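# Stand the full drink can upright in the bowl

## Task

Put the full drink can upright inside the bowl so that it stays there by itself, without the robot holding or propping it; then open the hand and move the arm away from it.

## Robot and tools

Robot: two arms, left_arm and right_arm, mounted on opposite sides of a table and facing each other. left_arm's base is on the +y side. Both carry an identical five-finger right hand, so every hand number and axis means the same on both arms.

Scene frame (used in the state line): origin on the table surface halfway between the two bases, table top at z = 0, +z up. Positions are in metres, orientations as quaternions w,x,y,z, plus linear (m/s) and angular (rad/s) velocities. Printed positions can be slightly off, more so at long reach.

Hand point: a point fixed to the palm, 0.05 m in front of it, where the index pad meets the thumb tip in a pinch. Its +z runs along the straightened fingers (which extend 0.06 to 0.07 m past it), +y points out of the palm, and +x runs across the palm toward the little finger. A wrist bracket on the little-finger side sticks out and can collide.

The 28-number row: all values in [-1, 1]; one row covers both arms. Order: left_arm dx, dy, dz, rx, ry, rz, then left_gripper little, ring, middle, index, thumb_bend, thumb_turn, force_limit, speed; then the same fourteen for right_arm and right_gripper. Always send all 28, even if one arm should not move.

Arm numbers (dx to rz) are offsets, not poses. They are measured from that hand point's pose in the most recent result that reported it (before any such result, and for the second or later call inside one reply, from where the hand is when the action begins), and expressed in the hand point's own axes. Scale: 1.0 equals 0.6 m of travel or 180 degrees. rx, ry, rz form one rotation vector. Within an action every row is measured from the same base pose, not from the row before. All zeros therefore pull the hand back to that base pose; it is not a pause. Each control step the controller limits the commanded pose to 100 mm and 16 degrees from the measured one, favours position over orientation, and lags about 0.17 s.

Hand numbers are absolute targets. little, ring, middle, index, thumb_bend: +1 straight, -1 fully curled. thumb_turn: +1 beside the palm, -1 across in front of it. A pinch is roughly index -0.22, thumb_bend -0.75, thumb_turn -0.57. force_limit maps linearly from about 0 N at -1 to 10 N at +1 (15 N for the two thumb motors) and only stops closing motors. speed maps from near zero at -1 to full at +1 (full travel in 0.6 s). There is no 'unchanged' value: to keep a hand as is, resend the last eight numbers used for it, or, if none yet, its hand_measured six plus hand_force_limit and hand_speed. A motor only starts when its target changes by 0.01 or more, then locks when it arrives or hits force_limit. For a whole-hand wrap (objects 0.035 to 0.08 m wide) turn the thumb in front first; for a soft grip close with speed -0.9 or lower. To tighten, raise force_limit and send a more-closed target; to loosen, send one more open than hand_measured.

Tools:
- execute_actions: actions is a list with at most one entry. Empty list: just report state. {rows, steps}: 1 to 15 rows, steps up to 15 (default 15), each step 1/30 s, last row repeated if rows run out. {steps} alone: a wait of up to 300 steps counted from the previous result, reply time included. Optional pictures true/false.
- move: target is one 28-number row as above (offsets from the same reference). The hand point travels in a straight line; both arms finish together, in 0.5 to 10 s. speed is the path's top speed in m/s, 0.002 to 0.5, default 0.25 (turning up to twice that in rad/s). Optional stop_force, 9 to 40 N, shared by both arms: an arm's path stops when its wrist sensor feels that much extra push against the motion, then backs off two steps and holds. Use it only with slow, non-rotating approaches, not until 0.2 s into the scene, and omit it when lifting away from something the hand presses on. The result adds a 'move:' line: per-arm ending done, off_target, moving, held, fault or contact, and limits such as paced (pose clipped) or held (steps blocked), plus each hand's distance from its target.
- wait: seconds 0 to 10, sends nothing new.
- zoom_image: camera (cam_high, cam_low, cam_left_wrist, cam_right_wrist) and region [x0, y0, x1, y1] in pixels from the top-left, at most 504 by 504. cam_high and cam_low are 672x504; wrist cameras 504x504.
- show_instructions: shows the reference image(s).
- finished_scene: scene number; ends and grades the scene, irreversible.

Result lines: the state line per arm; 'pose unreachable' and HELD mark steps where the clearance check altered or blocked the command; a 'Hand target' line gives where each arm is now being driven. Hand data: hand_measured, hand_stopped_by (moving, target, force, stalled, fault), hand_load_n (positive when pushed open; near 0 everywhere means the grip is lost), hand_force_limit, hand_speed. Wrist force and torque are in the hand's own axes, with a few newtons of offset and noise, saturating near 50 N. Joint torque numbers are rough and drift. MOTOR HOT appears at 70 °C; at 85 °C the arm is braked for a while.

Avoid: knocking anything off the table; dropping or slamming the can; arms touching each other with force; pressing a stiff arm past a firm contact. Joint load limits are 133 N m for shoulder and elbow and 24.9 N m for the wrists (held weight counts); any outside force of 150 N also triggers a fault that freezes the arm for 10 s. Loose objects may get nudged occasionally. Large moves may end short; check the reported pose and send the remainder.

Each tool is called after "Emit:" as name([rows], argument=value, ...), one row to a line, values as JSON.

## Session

Emit:
execute_actions(actions=[])

Scene clock: 0.00 s of 4800.00 s.
left_arm: end_effector_position=(+0.3108, +0.4002, +0.4894) hand_measured=(+1.000, +1.000, +1.000, +1.000, +1.000, +1.000) hand_load_n=(+0.0, +0.0, +0.0, +0.0, +0.0, +0.0) hand_stopped_by=(target, target, target, target, target, target) hand_force_limit=0.00 hand_speed=-0.80 end_effector_quat_wxyz=(+0.011, +0.419, +0.908, +0.007) end_effector_velocity=(+0.000, +0.000, -0.000) end_effector_angular_velocity=(+0.004, +0.001, +0.000) | right_arm: end_effector_position=(+0.1613, -0.3044, +0.4742) hand_measured=(+1.000, +1.000, +1.000, +1.000, +1.000, +1.000) hand_load_n=(+0.0, +0.0, +0.0, +0.0, +0.0, +0.0) hand_stopped_by=(target, target, target, target, target, target) hand_force_limit=0.00 hand_speed=-0.80 end_effector_quat_wxyz=(-0.021, -0.333, +0.943, -0.001) end_effector_velocity=(+0.001, +0.000, -0.001) end_effector_angular_velocity=(-0.001, +0.003, +0.000)
Joint positions: left_arm=[ 0.543 -1.75   1.336  1.979  1.545 -1.9  ] | right_arm=[-1.191 -1.694  1.34   1.968  1.572 -1.913]
Joint velocities: left_arm=[0.001 0.001 0.001 0.001 0.    0.001] | right_arm=[-0.     0.002  0.     0.    -0.    -0.   ]
Joint torques (N m, as the arm reports them, + toward a larger angle): no reading
Wrist force (N, on the end effector, along its own x y z axes, offset not removed): no reading
Wrist torque (N m, same axes, about the end effector's origin, offset not removed): no reading
Hand target (left_arm): +0.311, +0.400, +0.489; +0.011, +0.419, +0.908, +0.007
Hand target (right_arm): +0.161, -0.304, +0.474; -0.021, -0.333, +0.943, -0.001

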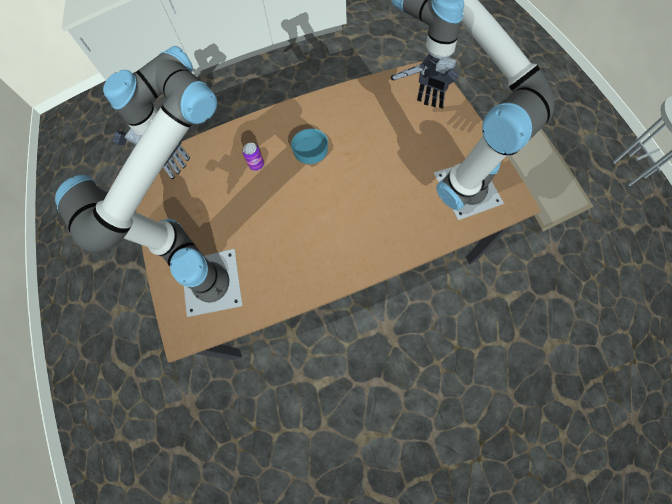

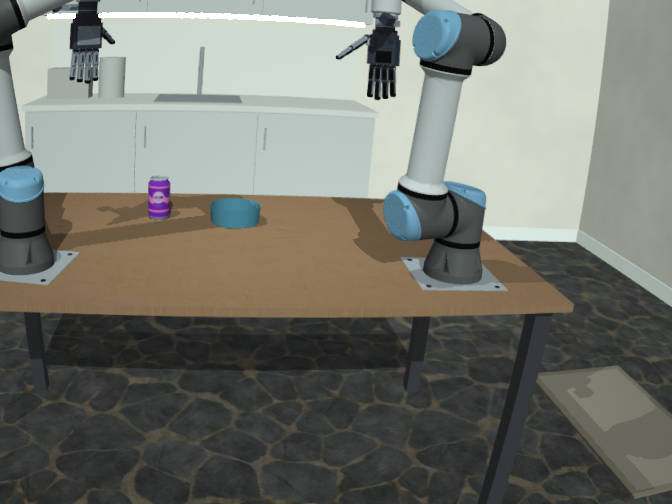

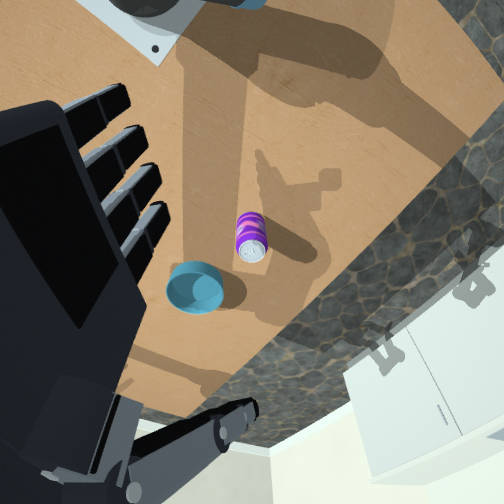

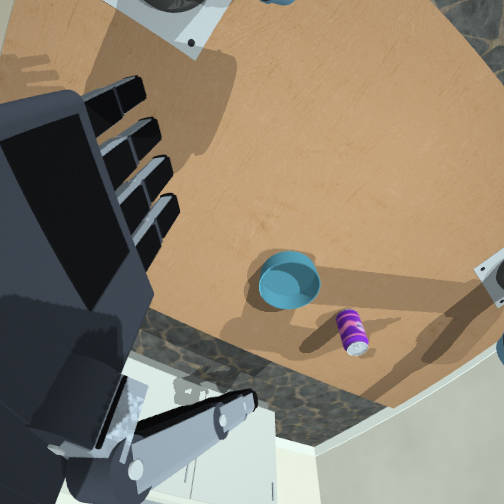

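Emit:
move(target=[0,0,0,0,0,-0.942,1,1,1,1,1,-1,0,0.5, 0,0,0,0,0,0,1,1,1,1,1,1,0,-0.8], speed=0.4)

Emit:
move(target=[0.353,-0.18,0.483,0,0.472,0,1,1,1,1,1,-1,0,0.5, 0,0,0,0,0,0,1,1,1,1,1,1,0,-0.8], speed=0.3)

Scene clock: 7.60 s of 4800.00 s.
left_arm: end_effector_position=(+0.3109, +0.4006, +0.4890) hand_measured=(+1.000, +1.000, +1.000, +1.000, +1.000, -1.000) hand_load_n=(+0.0, +0.0, +0.0, +0.0, +0.0, +0.0) hand_stopped_by=(target, target, target, target, target, target) hand_force_limit=0.00 hand_speed=0.50 end_effector_quat_wxyz=(-0.008, +0.866, -0.501, +0.010) end_effector_velocity=(-0.000, +0.001, +0.000) end_effector_angular_velocity=(-0.001, -0.003, +0.015) | right_arm: end_effector_position=(+0.1613, -0.3044, +0.4742) hand_measured=(+1.000, +1.000, +1.000, +1.000, +1.000, +1.000) hand_load_n=(+0.0, +0.0, +0.0, +0.0, +0.0, +0.0) hand_stopped_by=(target, target, target, target, target, target) hand_force_limit=0.00 hand_speed=-0.80 end_effector_quat_wxyz=(-0.021, -0.333, +0.943, -0.001) end_effector_velocity=(+0.000, +0.000, -0.001) end_effector_angular_velocity=(-0.000, +0.002, +0.001)
Joint positions: left_arm=[ 1.03  -1.441  1.026  1.971  1.551 -4.371] | right_arm=[-1.191 -1.694  1.34   1.968  1.572 -1.913]
Joint velocities: left_arm=[ 0.002 -0.003  0.001 -0.    -0.001 -0.013] | right_arm=[-0.     0.002  0.001 -0.    -0.    -0.001]
Joint torques (N m, as the arm reports them, + toward a larger angle): left_arm=[  6.85 -25.45  -4.79  -0.17  -3.12  -1.45] | right_arm=[  1.68 -10.88 -17.74   2.72   0.14   0.22]
Wrist force (N, on the end effector, along its own x y z axes, offset not removed): left_arm=[-0.7 1.7 0.5] | right_arm=[-0.3 -3.8 -2.2]
Wrist torque (N m, same axes, about the end effector's origin, offset not removed): left_arm=[0.26 -0.02 0.18] | right_arm=[-0.52 0.08 -0.14]
Hand target (left_arm): +0.311, +0.401, +0.489; -0.009, +0.866, -0.500, +0.010
Hand target (right_arm): +0.161, -0.304, +0.474; -0.021, -0.333, +0.943, -0.001
Off the commanded pose (left_arm): 0.001 m, 0 deg.
Off the commanded pose (right_arm): 0.000 m, 0 deg.
After step 90, 0.30 s passed at rest.
move: done

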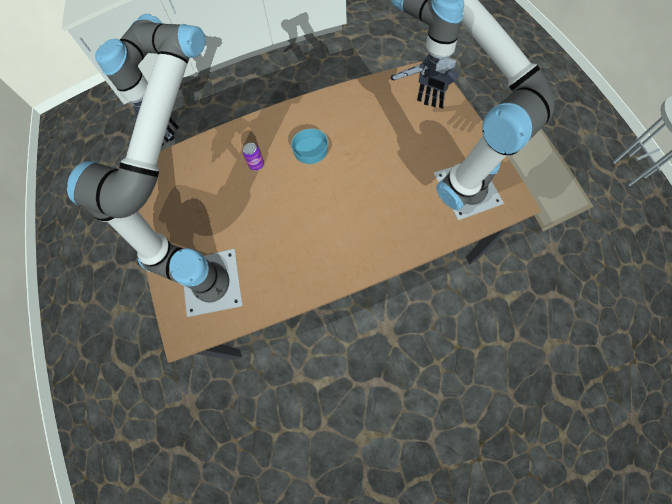

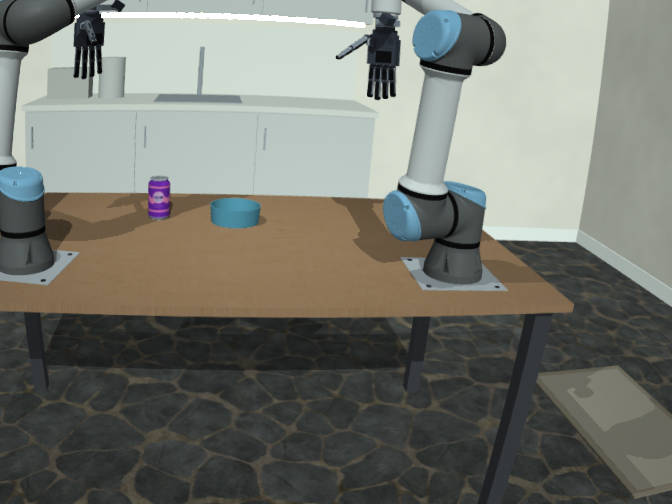

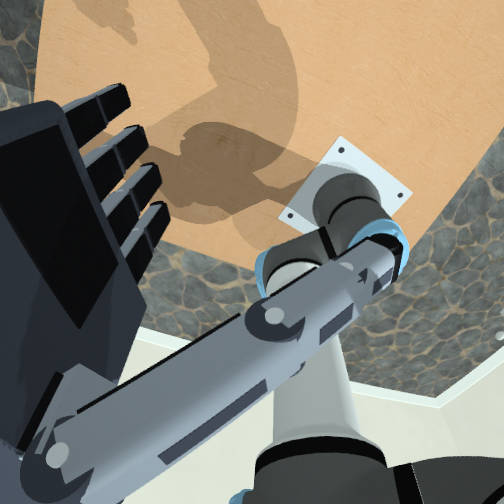

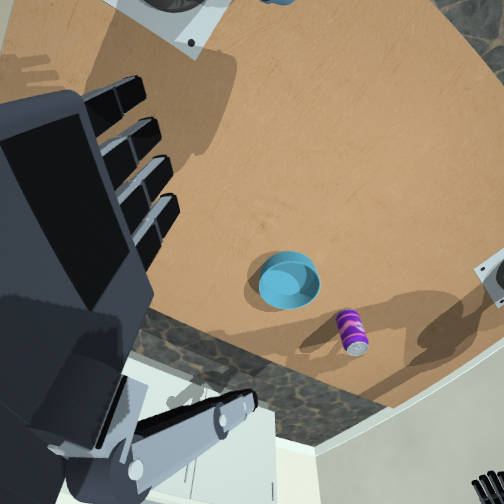

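Scene clock: 10.73 s of 4800.00 s.
left_arm: end_effector_position=(+0.5171, +0.2721, +0.2038) hand_measured=(+1.000, +1.000, +1.000, +1.000, +1.000, -1.000) hand_load_n=(+0.0, +0.0, +0.0, +0.0, +0.0, +0.0) hand_stopped_by=(target, target, target, target, target, target) hand_force_limit=0.00 hand_speed=0.50 end_effector_quat_wxyz=(+0.332, +0.633, -0.374, +0.591) end_effector_velocity=(+0.001, -0.001, -0.001) end_effector_angular_velocity=(-0.013, -0.006, +0.002) | right_arm: end_effector_position=(+0.1613, -0.3044, +0.4742) hand_measured=(+1.000, +1.000, +1.000, +1.000, +1.000, +1.000) hand_load_n=(+0.0, +0.0, +0.0, +0.0, +0.0, +0.0) hand_stopped_by=(target, target, target, target, target, target) hand_force_limit=0.00 hand_speed=-0.80 end_effector_quat_wxyz=(-0.021, -0.333, +0.943, -0.001) end_effector_velocity=(+0.001, +0.000, -0.001) end_effector_angular_velocity=(-0.001, +0.001, +0.001)
Joint positions: left_arm=[ 1.421 -1.415  2.033 -0.51   2.296 -4.618] | right_arm=[-1.191 -1.694  1.34   1.968  1.572 -1.913]
Joint velocities: left_arm=[-0.001  0.004  0.009 -0.032 -0.003 -0.014] | right_arm=[-0.     0.002  0.    -0.001  0.    -0.001]
Joint torques (N m, as the arm reports them, + toward a larger angle): left_arm=[ -5.78 -11.26  -6.54  -3.08  -2.92  -1.55] | right_arm=[  0.8  -10.02 -17.17   2.64   0.18   0.01]
Wrist force (N, on the end effector, along its own x y z axes, offset not removed): left_arm=[-0.8 2.7 -1.1] | right_arm=[2.5 -1.7 -1.2]
Wrist torque (N m, same axes, about the end effector's origin, offset not removed): left_arm=[0.59 0.06 0.04] | right_arm=[-0.17 -0.39 0.04]
Hand target (left_arm): +0.517, +0.272, +0.204; +0.332, +0.632, -0.374, +0.592
Hand target (right_arm): +0.161, -0.304, +0.474; -0.021, -0.333, +0.943, -0.001
Off the commanded pose (left_arm): 0.000 m, 0 deg.
Off the commanded pose (right_arm): 0.000 m, 0 deg.
move: done

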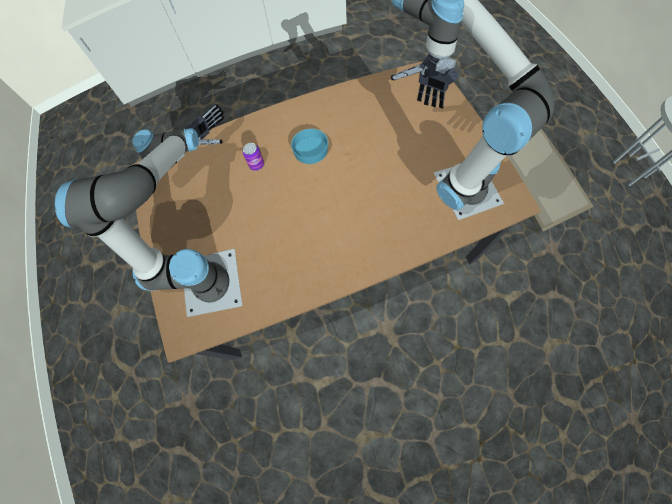

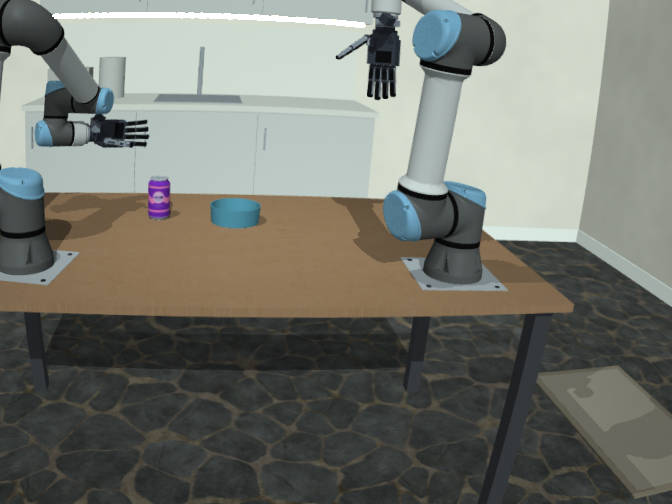

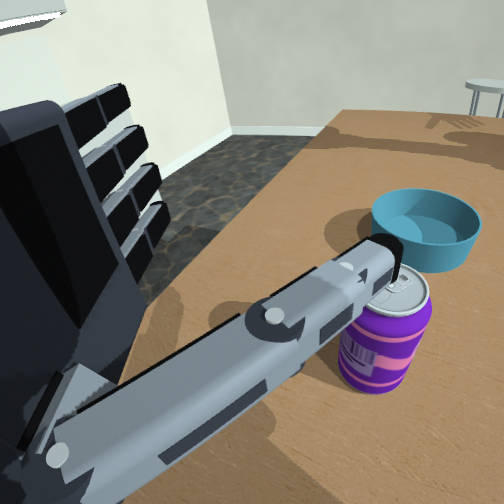

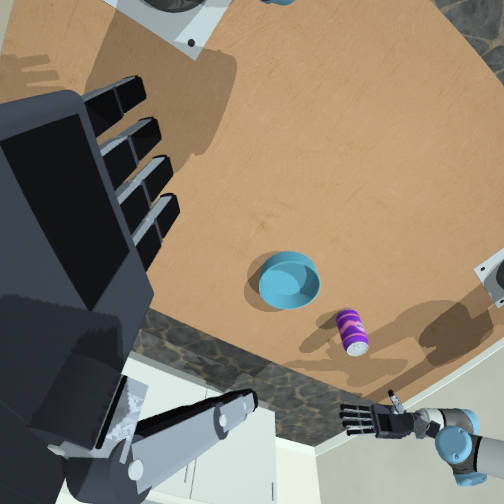

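Lower to ~0.085 and shift y a little.

Emit:
move(target=[-0.197,0.05,0.016,0,0,0,1,1,1,1,1,-1,0,0.5, 0,0,0,0,0,0,1,1,1,1,1,1,0,-0.8], speed=0.15)

Emit:
zoom_image(camera="cam_high", region=[170,90,350,210])

Scene clock: 13.00 s of 4800.00 s.
left_arm: end_effector_position=(+0.4935, +0.2585, +0.0848) hand_measured=(+1.000, +1.000, +1.000, +1.000, +1.000, -1.000) hand_load_n=(+0.0, +0.0, +0.0, +0.0, +0.0, +0.0) hand_stopped_by=(target, target, target, target, target, target) hand_force_limit=0.00 hand_speed=0.50 end_effector_quat_wxyz=(+0.332, +0.633, -0.374, +0.591) end_effector_velocity=(-0.001, -0.001, -0.003) end_effector_angular_velocity=(-0.001, +0.001, -0.001) | right_arm: end_effector_position=(+0.1613, -0.3044, +0.4742) hand_measured=(+1.000, +1.000, +1.000, +1.000, +1.000, +1.000) hand_load_n=(+0.0, +0.0, +0.0, +0.0, +0.0, +0.0) hand_stopped_by=(target, target, target, target, target, target) hand_force_limit=0.00 hand_speed=-0.80 end_effector_quat_wxyz=(-0.021, -0.333, +0.943, -0.001) end_effector_velocity=(-0.000, -0.000, +0.000) end_effector_angular_velocity=(+0.001, -0.002, +0.000)
Joint positions: left_arm=[ 1.364 -1.229  2.213 -0.881  2.239 -4.625] | right_arm=[-1.191 -1.694  1.34   1.968  1.572 -1.913]
Joint velocities: left_arm=[-0.003  0.006  0.004 -0.01  -0.002 -0.002] | right_arm=[-0.    -0.001 -0.    -0.001  0.    -0.   ]
Joint torques (N m, as the arm reports them, + toward a larger angle): left_arm=[ -7.38 -15.47  -0.63  -3.56  -3.08  -1.67] | right_arm=[  0.4  -10.97 -17.58   2.65   0.35   0.3 ]
Wrist force (N, on the end effector, along its own x y z axes, offset not removed): left_arm=[2.5 2.0 -1.7] | right_arm=[2.1 -0.3 0.1]
Wrist torque (N m, same axes, about the end effector's origin, offset not removed): left_arm=[0.31 -0.44 -0.07] | right_arm=[-0.21 -0.27 0.06]
Hand target (left_arm): +0.493, +0.258, +0.084; +0.332, +0.633, -0.374, +0.591
Hand target (right_arm): +0.161, -0.304, +0.474; -0.021, -0.333, +0.943, -0.001
Off the commanded pose (left_arm): 0.000 m, 0 deg.
Off the commanded pose (right_arm): 0.000 m, 0 deg.
move: done

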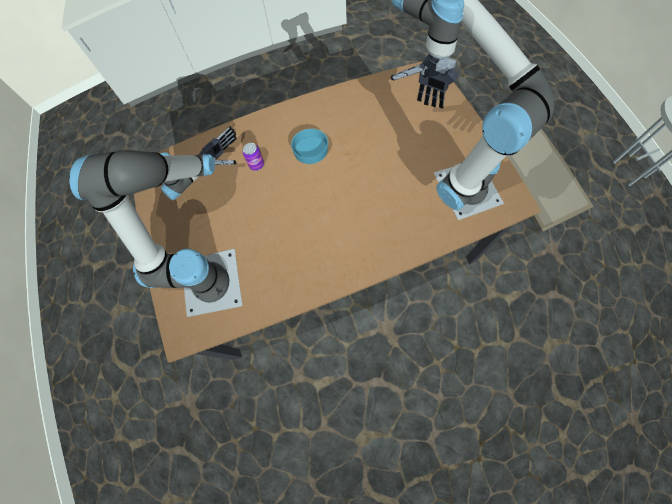

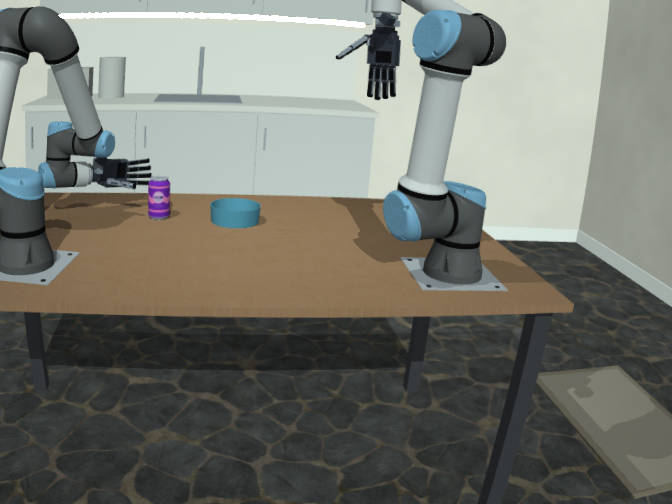

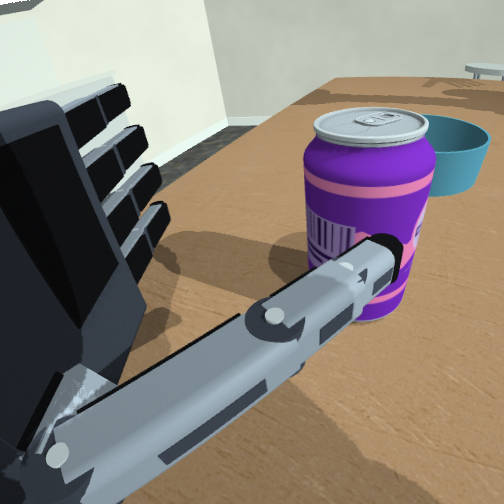

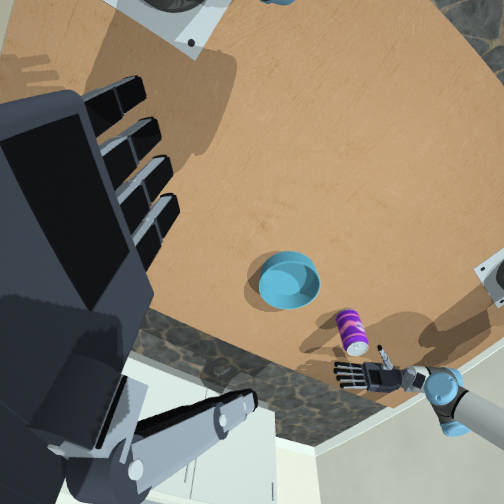

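Region (170, 90, 350, 210) of cam_high's 672x504 image, scaled by 2.800, with more detail than that image has.

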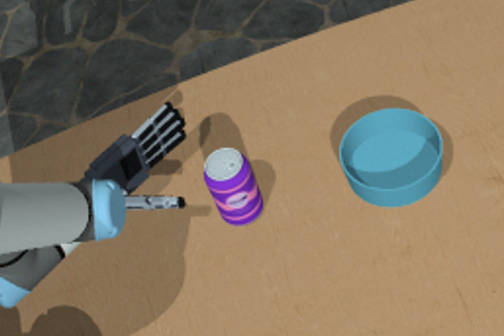

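Emit:
move(target=[0,0.09,-0.015,0,0,0,1,1,1,1,1,-1,0,0.5, 0,0,0,0,0,0,1,1,1,1,1,1,0,-0.8], speed=0.07)

Emit:
zoom_image(camera="cam_high", region=[170,90,350,210])

Scene clock: 15.27 s of 4800.00 s.
left_arm: end_effector_position=(+0.4424, +0.2394, +0.0843) hand_measured=(+1.000, +1.000, +1.000, +1.000, +1.000, -1.000) hand_load_n=(+0.0, +0.0, +0.0, +0.0, +0.0, +0.0) hand_stopped_by=(target, target, target, target, target, target) hand_force_limit=0.00 hand_speed=0.50 end_effector_quat_wxyz=(+0.332, +0.633, -0.374, +0.591) end_effector_velocity=(-0.002, -0.001, +0.000) end_effector_angular_velocity=(-0.000, -0.001, +0.000) | right_arm: end_effector_position=(+0.1613, -0.3044, +0.4742) hand_measured=(+1.000, +1.000, +1.000, +1.000, +1.000, +1.000) hand_load_n=(+0.0, +0.0, +0.0, +0.0, +0.0, +0.0) hand_stopped_by=(target, target, target, target, target, target) hand_force_limit=0.00 hand_speed=-0.80 end_effector_quat_wxyz=(-0.021, -0.333, +0.943, -0.001) end_effector_velocity=(-0.000, -0.000, -0.000) end_effector_angular_velocity=(-0.001, +0.002, +0.001)
Joint positions: left_arm=[ 1.243 -1.319  2.359 -0.945  2.119 -4.64 ] | right_arm=[-1.191 -1.694  1.34   1.968  1.572 -1.913]
Joint velocities: left_arm=[-0.007 -0.005  0.006 -0.003 -0.007 -0.001] | right_arm=[ 0.     0.001 -0.     0.001  0.    -0.001]
Joint torques (N m, as the arm reports them, + toward a larger angle): left_arm=[ -7.87 -26.92   1.6   -3.09  -2.68  -1.95] | right_arm=[  0.67 -11.38 -17.49   2.49   0.45   0.45]
Wrist force (N, on the end effector, along its own x y z axes, offset not removed): left_arm=[-0.7 0.5 0.6] | right_arm=[1.1 -2.3 -0.8]
Wrist torque (N m, same axes, about the end effector's origin, offset not removed): left_arm=[0.27 0.23 0.03] | right_arm=[-0.28 -0.24 0.02]
Hand target (left_arm): +0.442, +0.239, +0.084; +0.331, +0.633, -0.374, +0.591
Hand target (right_arm): +0.161, -0.304, +0.474; -0.021, -0.333, +0.943, -0.001
Off the commanded pose (left_arm): 0.000 m, 0 deg.
Off the commanded pose (right_arm): 0.000 m, 0 deg.
move: done

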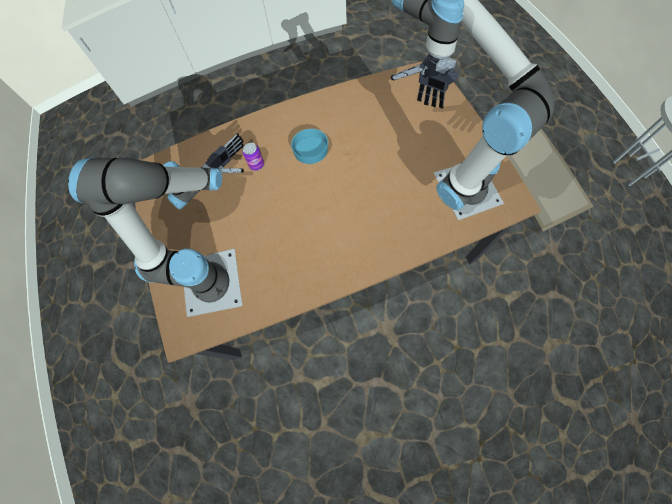

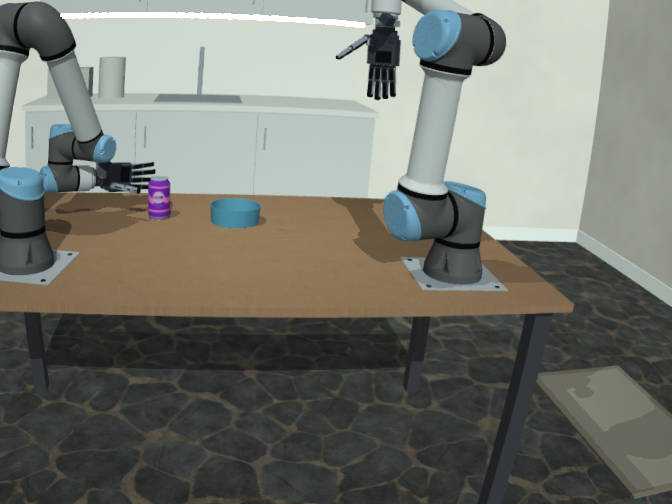

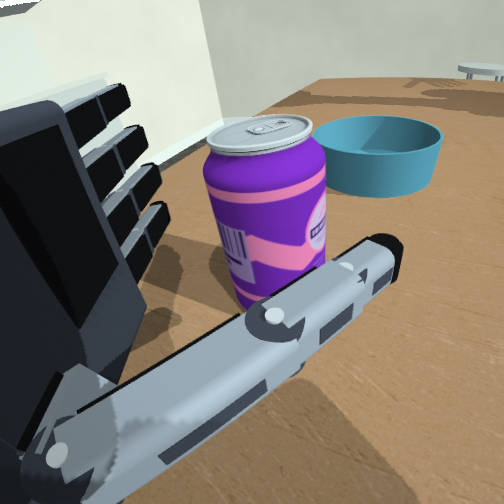

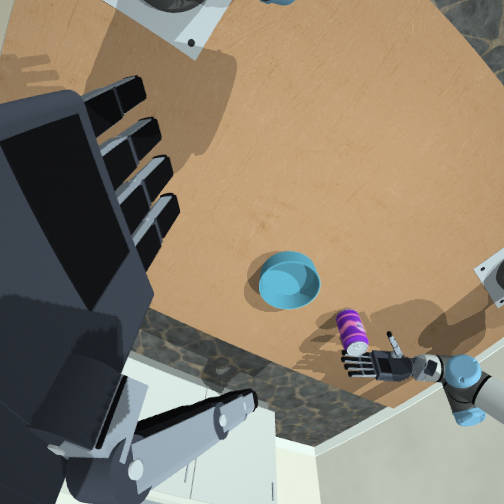

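Region (170, 90, 350, 210) of cam_high's 672x504 image, scaled by 2.800, with more detail than that image has.

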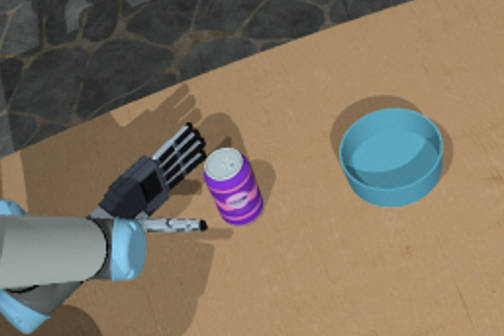

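Emit:
move(target=[0.005,0.032,0.078,0,0,0,1,1,1,1,1,-1,0,0.5, 0,0,0,0,0,0,1,1,1,1,1,1,0,-0.8], speed=0.05)

Scene clock: 17.67 s of 4800.00 s.
left_arm: end_effector_position=(+0.4491, +0.1894, +0.0831) hand_measured=(+1.000, +1.000, +1.000, +1.000, +1.000, -1.000) hand_load_n=(+0.0, +0.0, +0.0, +0.0, +0.0, +0.0) hand_stopped_by=(target, target, target, target, target, target) hand_force_limit=0.00 hand_speed=0.50 end_effector_quat_wxyz=(+0.332, +0.633, -0.374, +0.591) end_effector_velocity=(+0.000, -0.003, -0.001) end_effector_angular_velocity=(+0.001, +0.001, -0.001) | right_arm: end_effector_position=(+0.1613, -0.3044, +0.4742) hand_measured=(+1.000, +1.000, +1.000, +1.000, +1.000, +1.000) hand_load_n=(+0.0, +0.0, +0.0, +0.0, +0.0, +0.0) hand_stopped_by=(target, target, target, target, target, target) hand_force_limit=0.00 hand_speed=-0.80 end_effector_quat_wxyz=(-0.021, -0.333, +0.943, -0.001) end_effector_velocity=(-0.000, -0.000, +0.000) end_effector_angular_velocity=(+0.000, -0.001, -0.000)
Joint positions: left_arm=[ 1.115 -1.291  2.322 -0.942  1.991 -4.653] | right_arm=[-1.191 -1.694  1.34   1.968  1.572 -1.913]
Joint velocities: left_arm=[-0.006  0.003 -0.002  0.    -0.006 -0.   ] | right_arm=[ 0.    -0.001 -0.     0.     0.     0.   ]
Joint torques (N m, as the arm reports them, + toward a larger angle): left_arm=[ -6.16 -12.45 -22.66   1.41  -3.2   -1.92] | right_arm=[  1.11 -10.35 -16.97   2.25   0.18   0.14]
Wrist force (N, on the end effector, along its own x y z axes, offset not removed): left_arm=[-1.7 2.0 -1.9] | right_arm=[1.0 -0.4 -0.9]
Wrist torque (N m, same axes, about the end effector's origin, offset not removed): left_arm=[0.50 0.18 -0.17] | right_arm=[-0.26 -0.12 -0.04]
Hand target (left_arm): +0.449, +0.189, +0.083; +0.332, +0.633, -0.374, +0.591
Hand target (right_arm): +0.161, -0.304, +0.474; -0.021, -0.333, +0.943, -0.001
Off the commanded pose (left_arm): 0.000 m, 0 deg.
Off the commanded pose (right_arm): 0.000 m, 0 deg.
move: done

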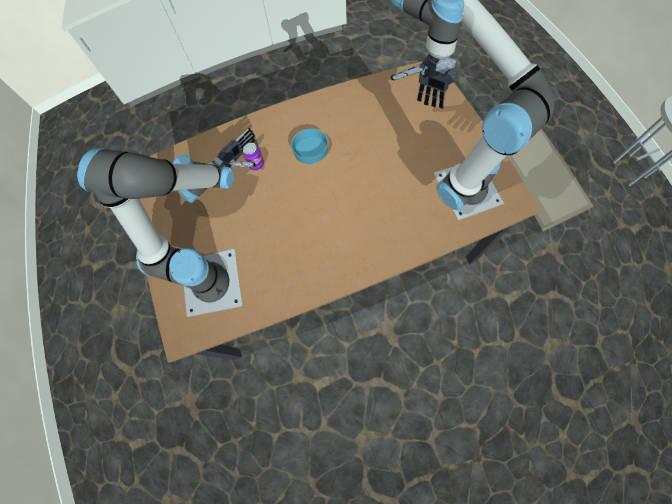

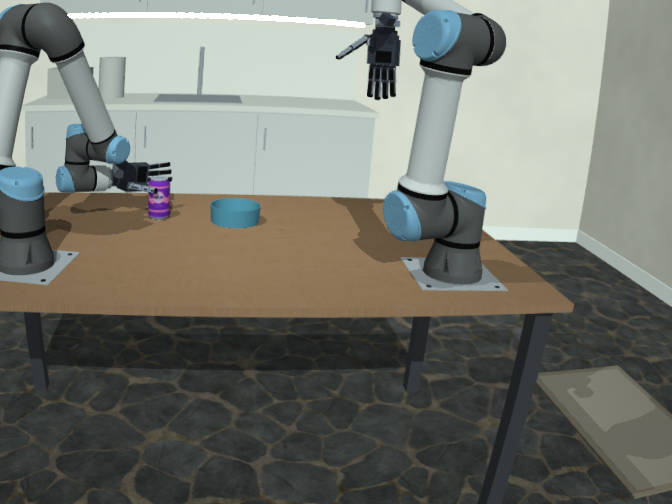

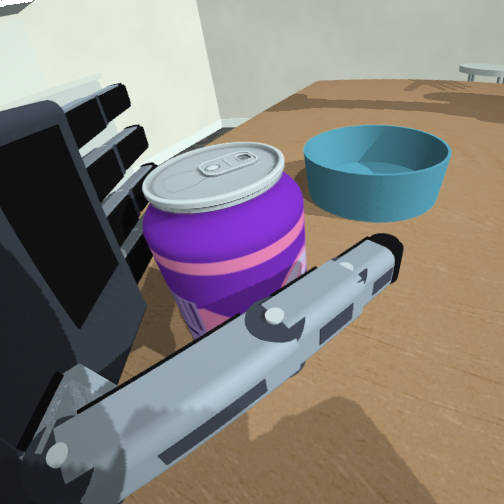

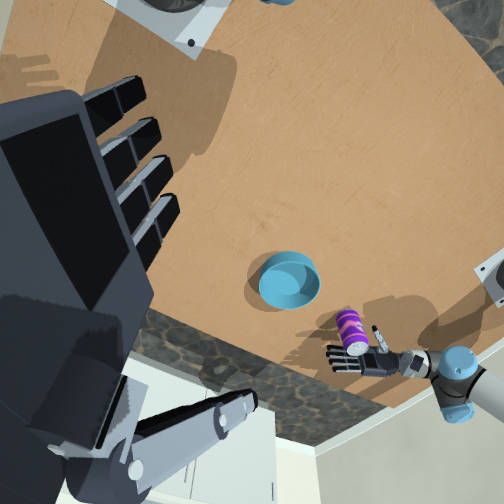

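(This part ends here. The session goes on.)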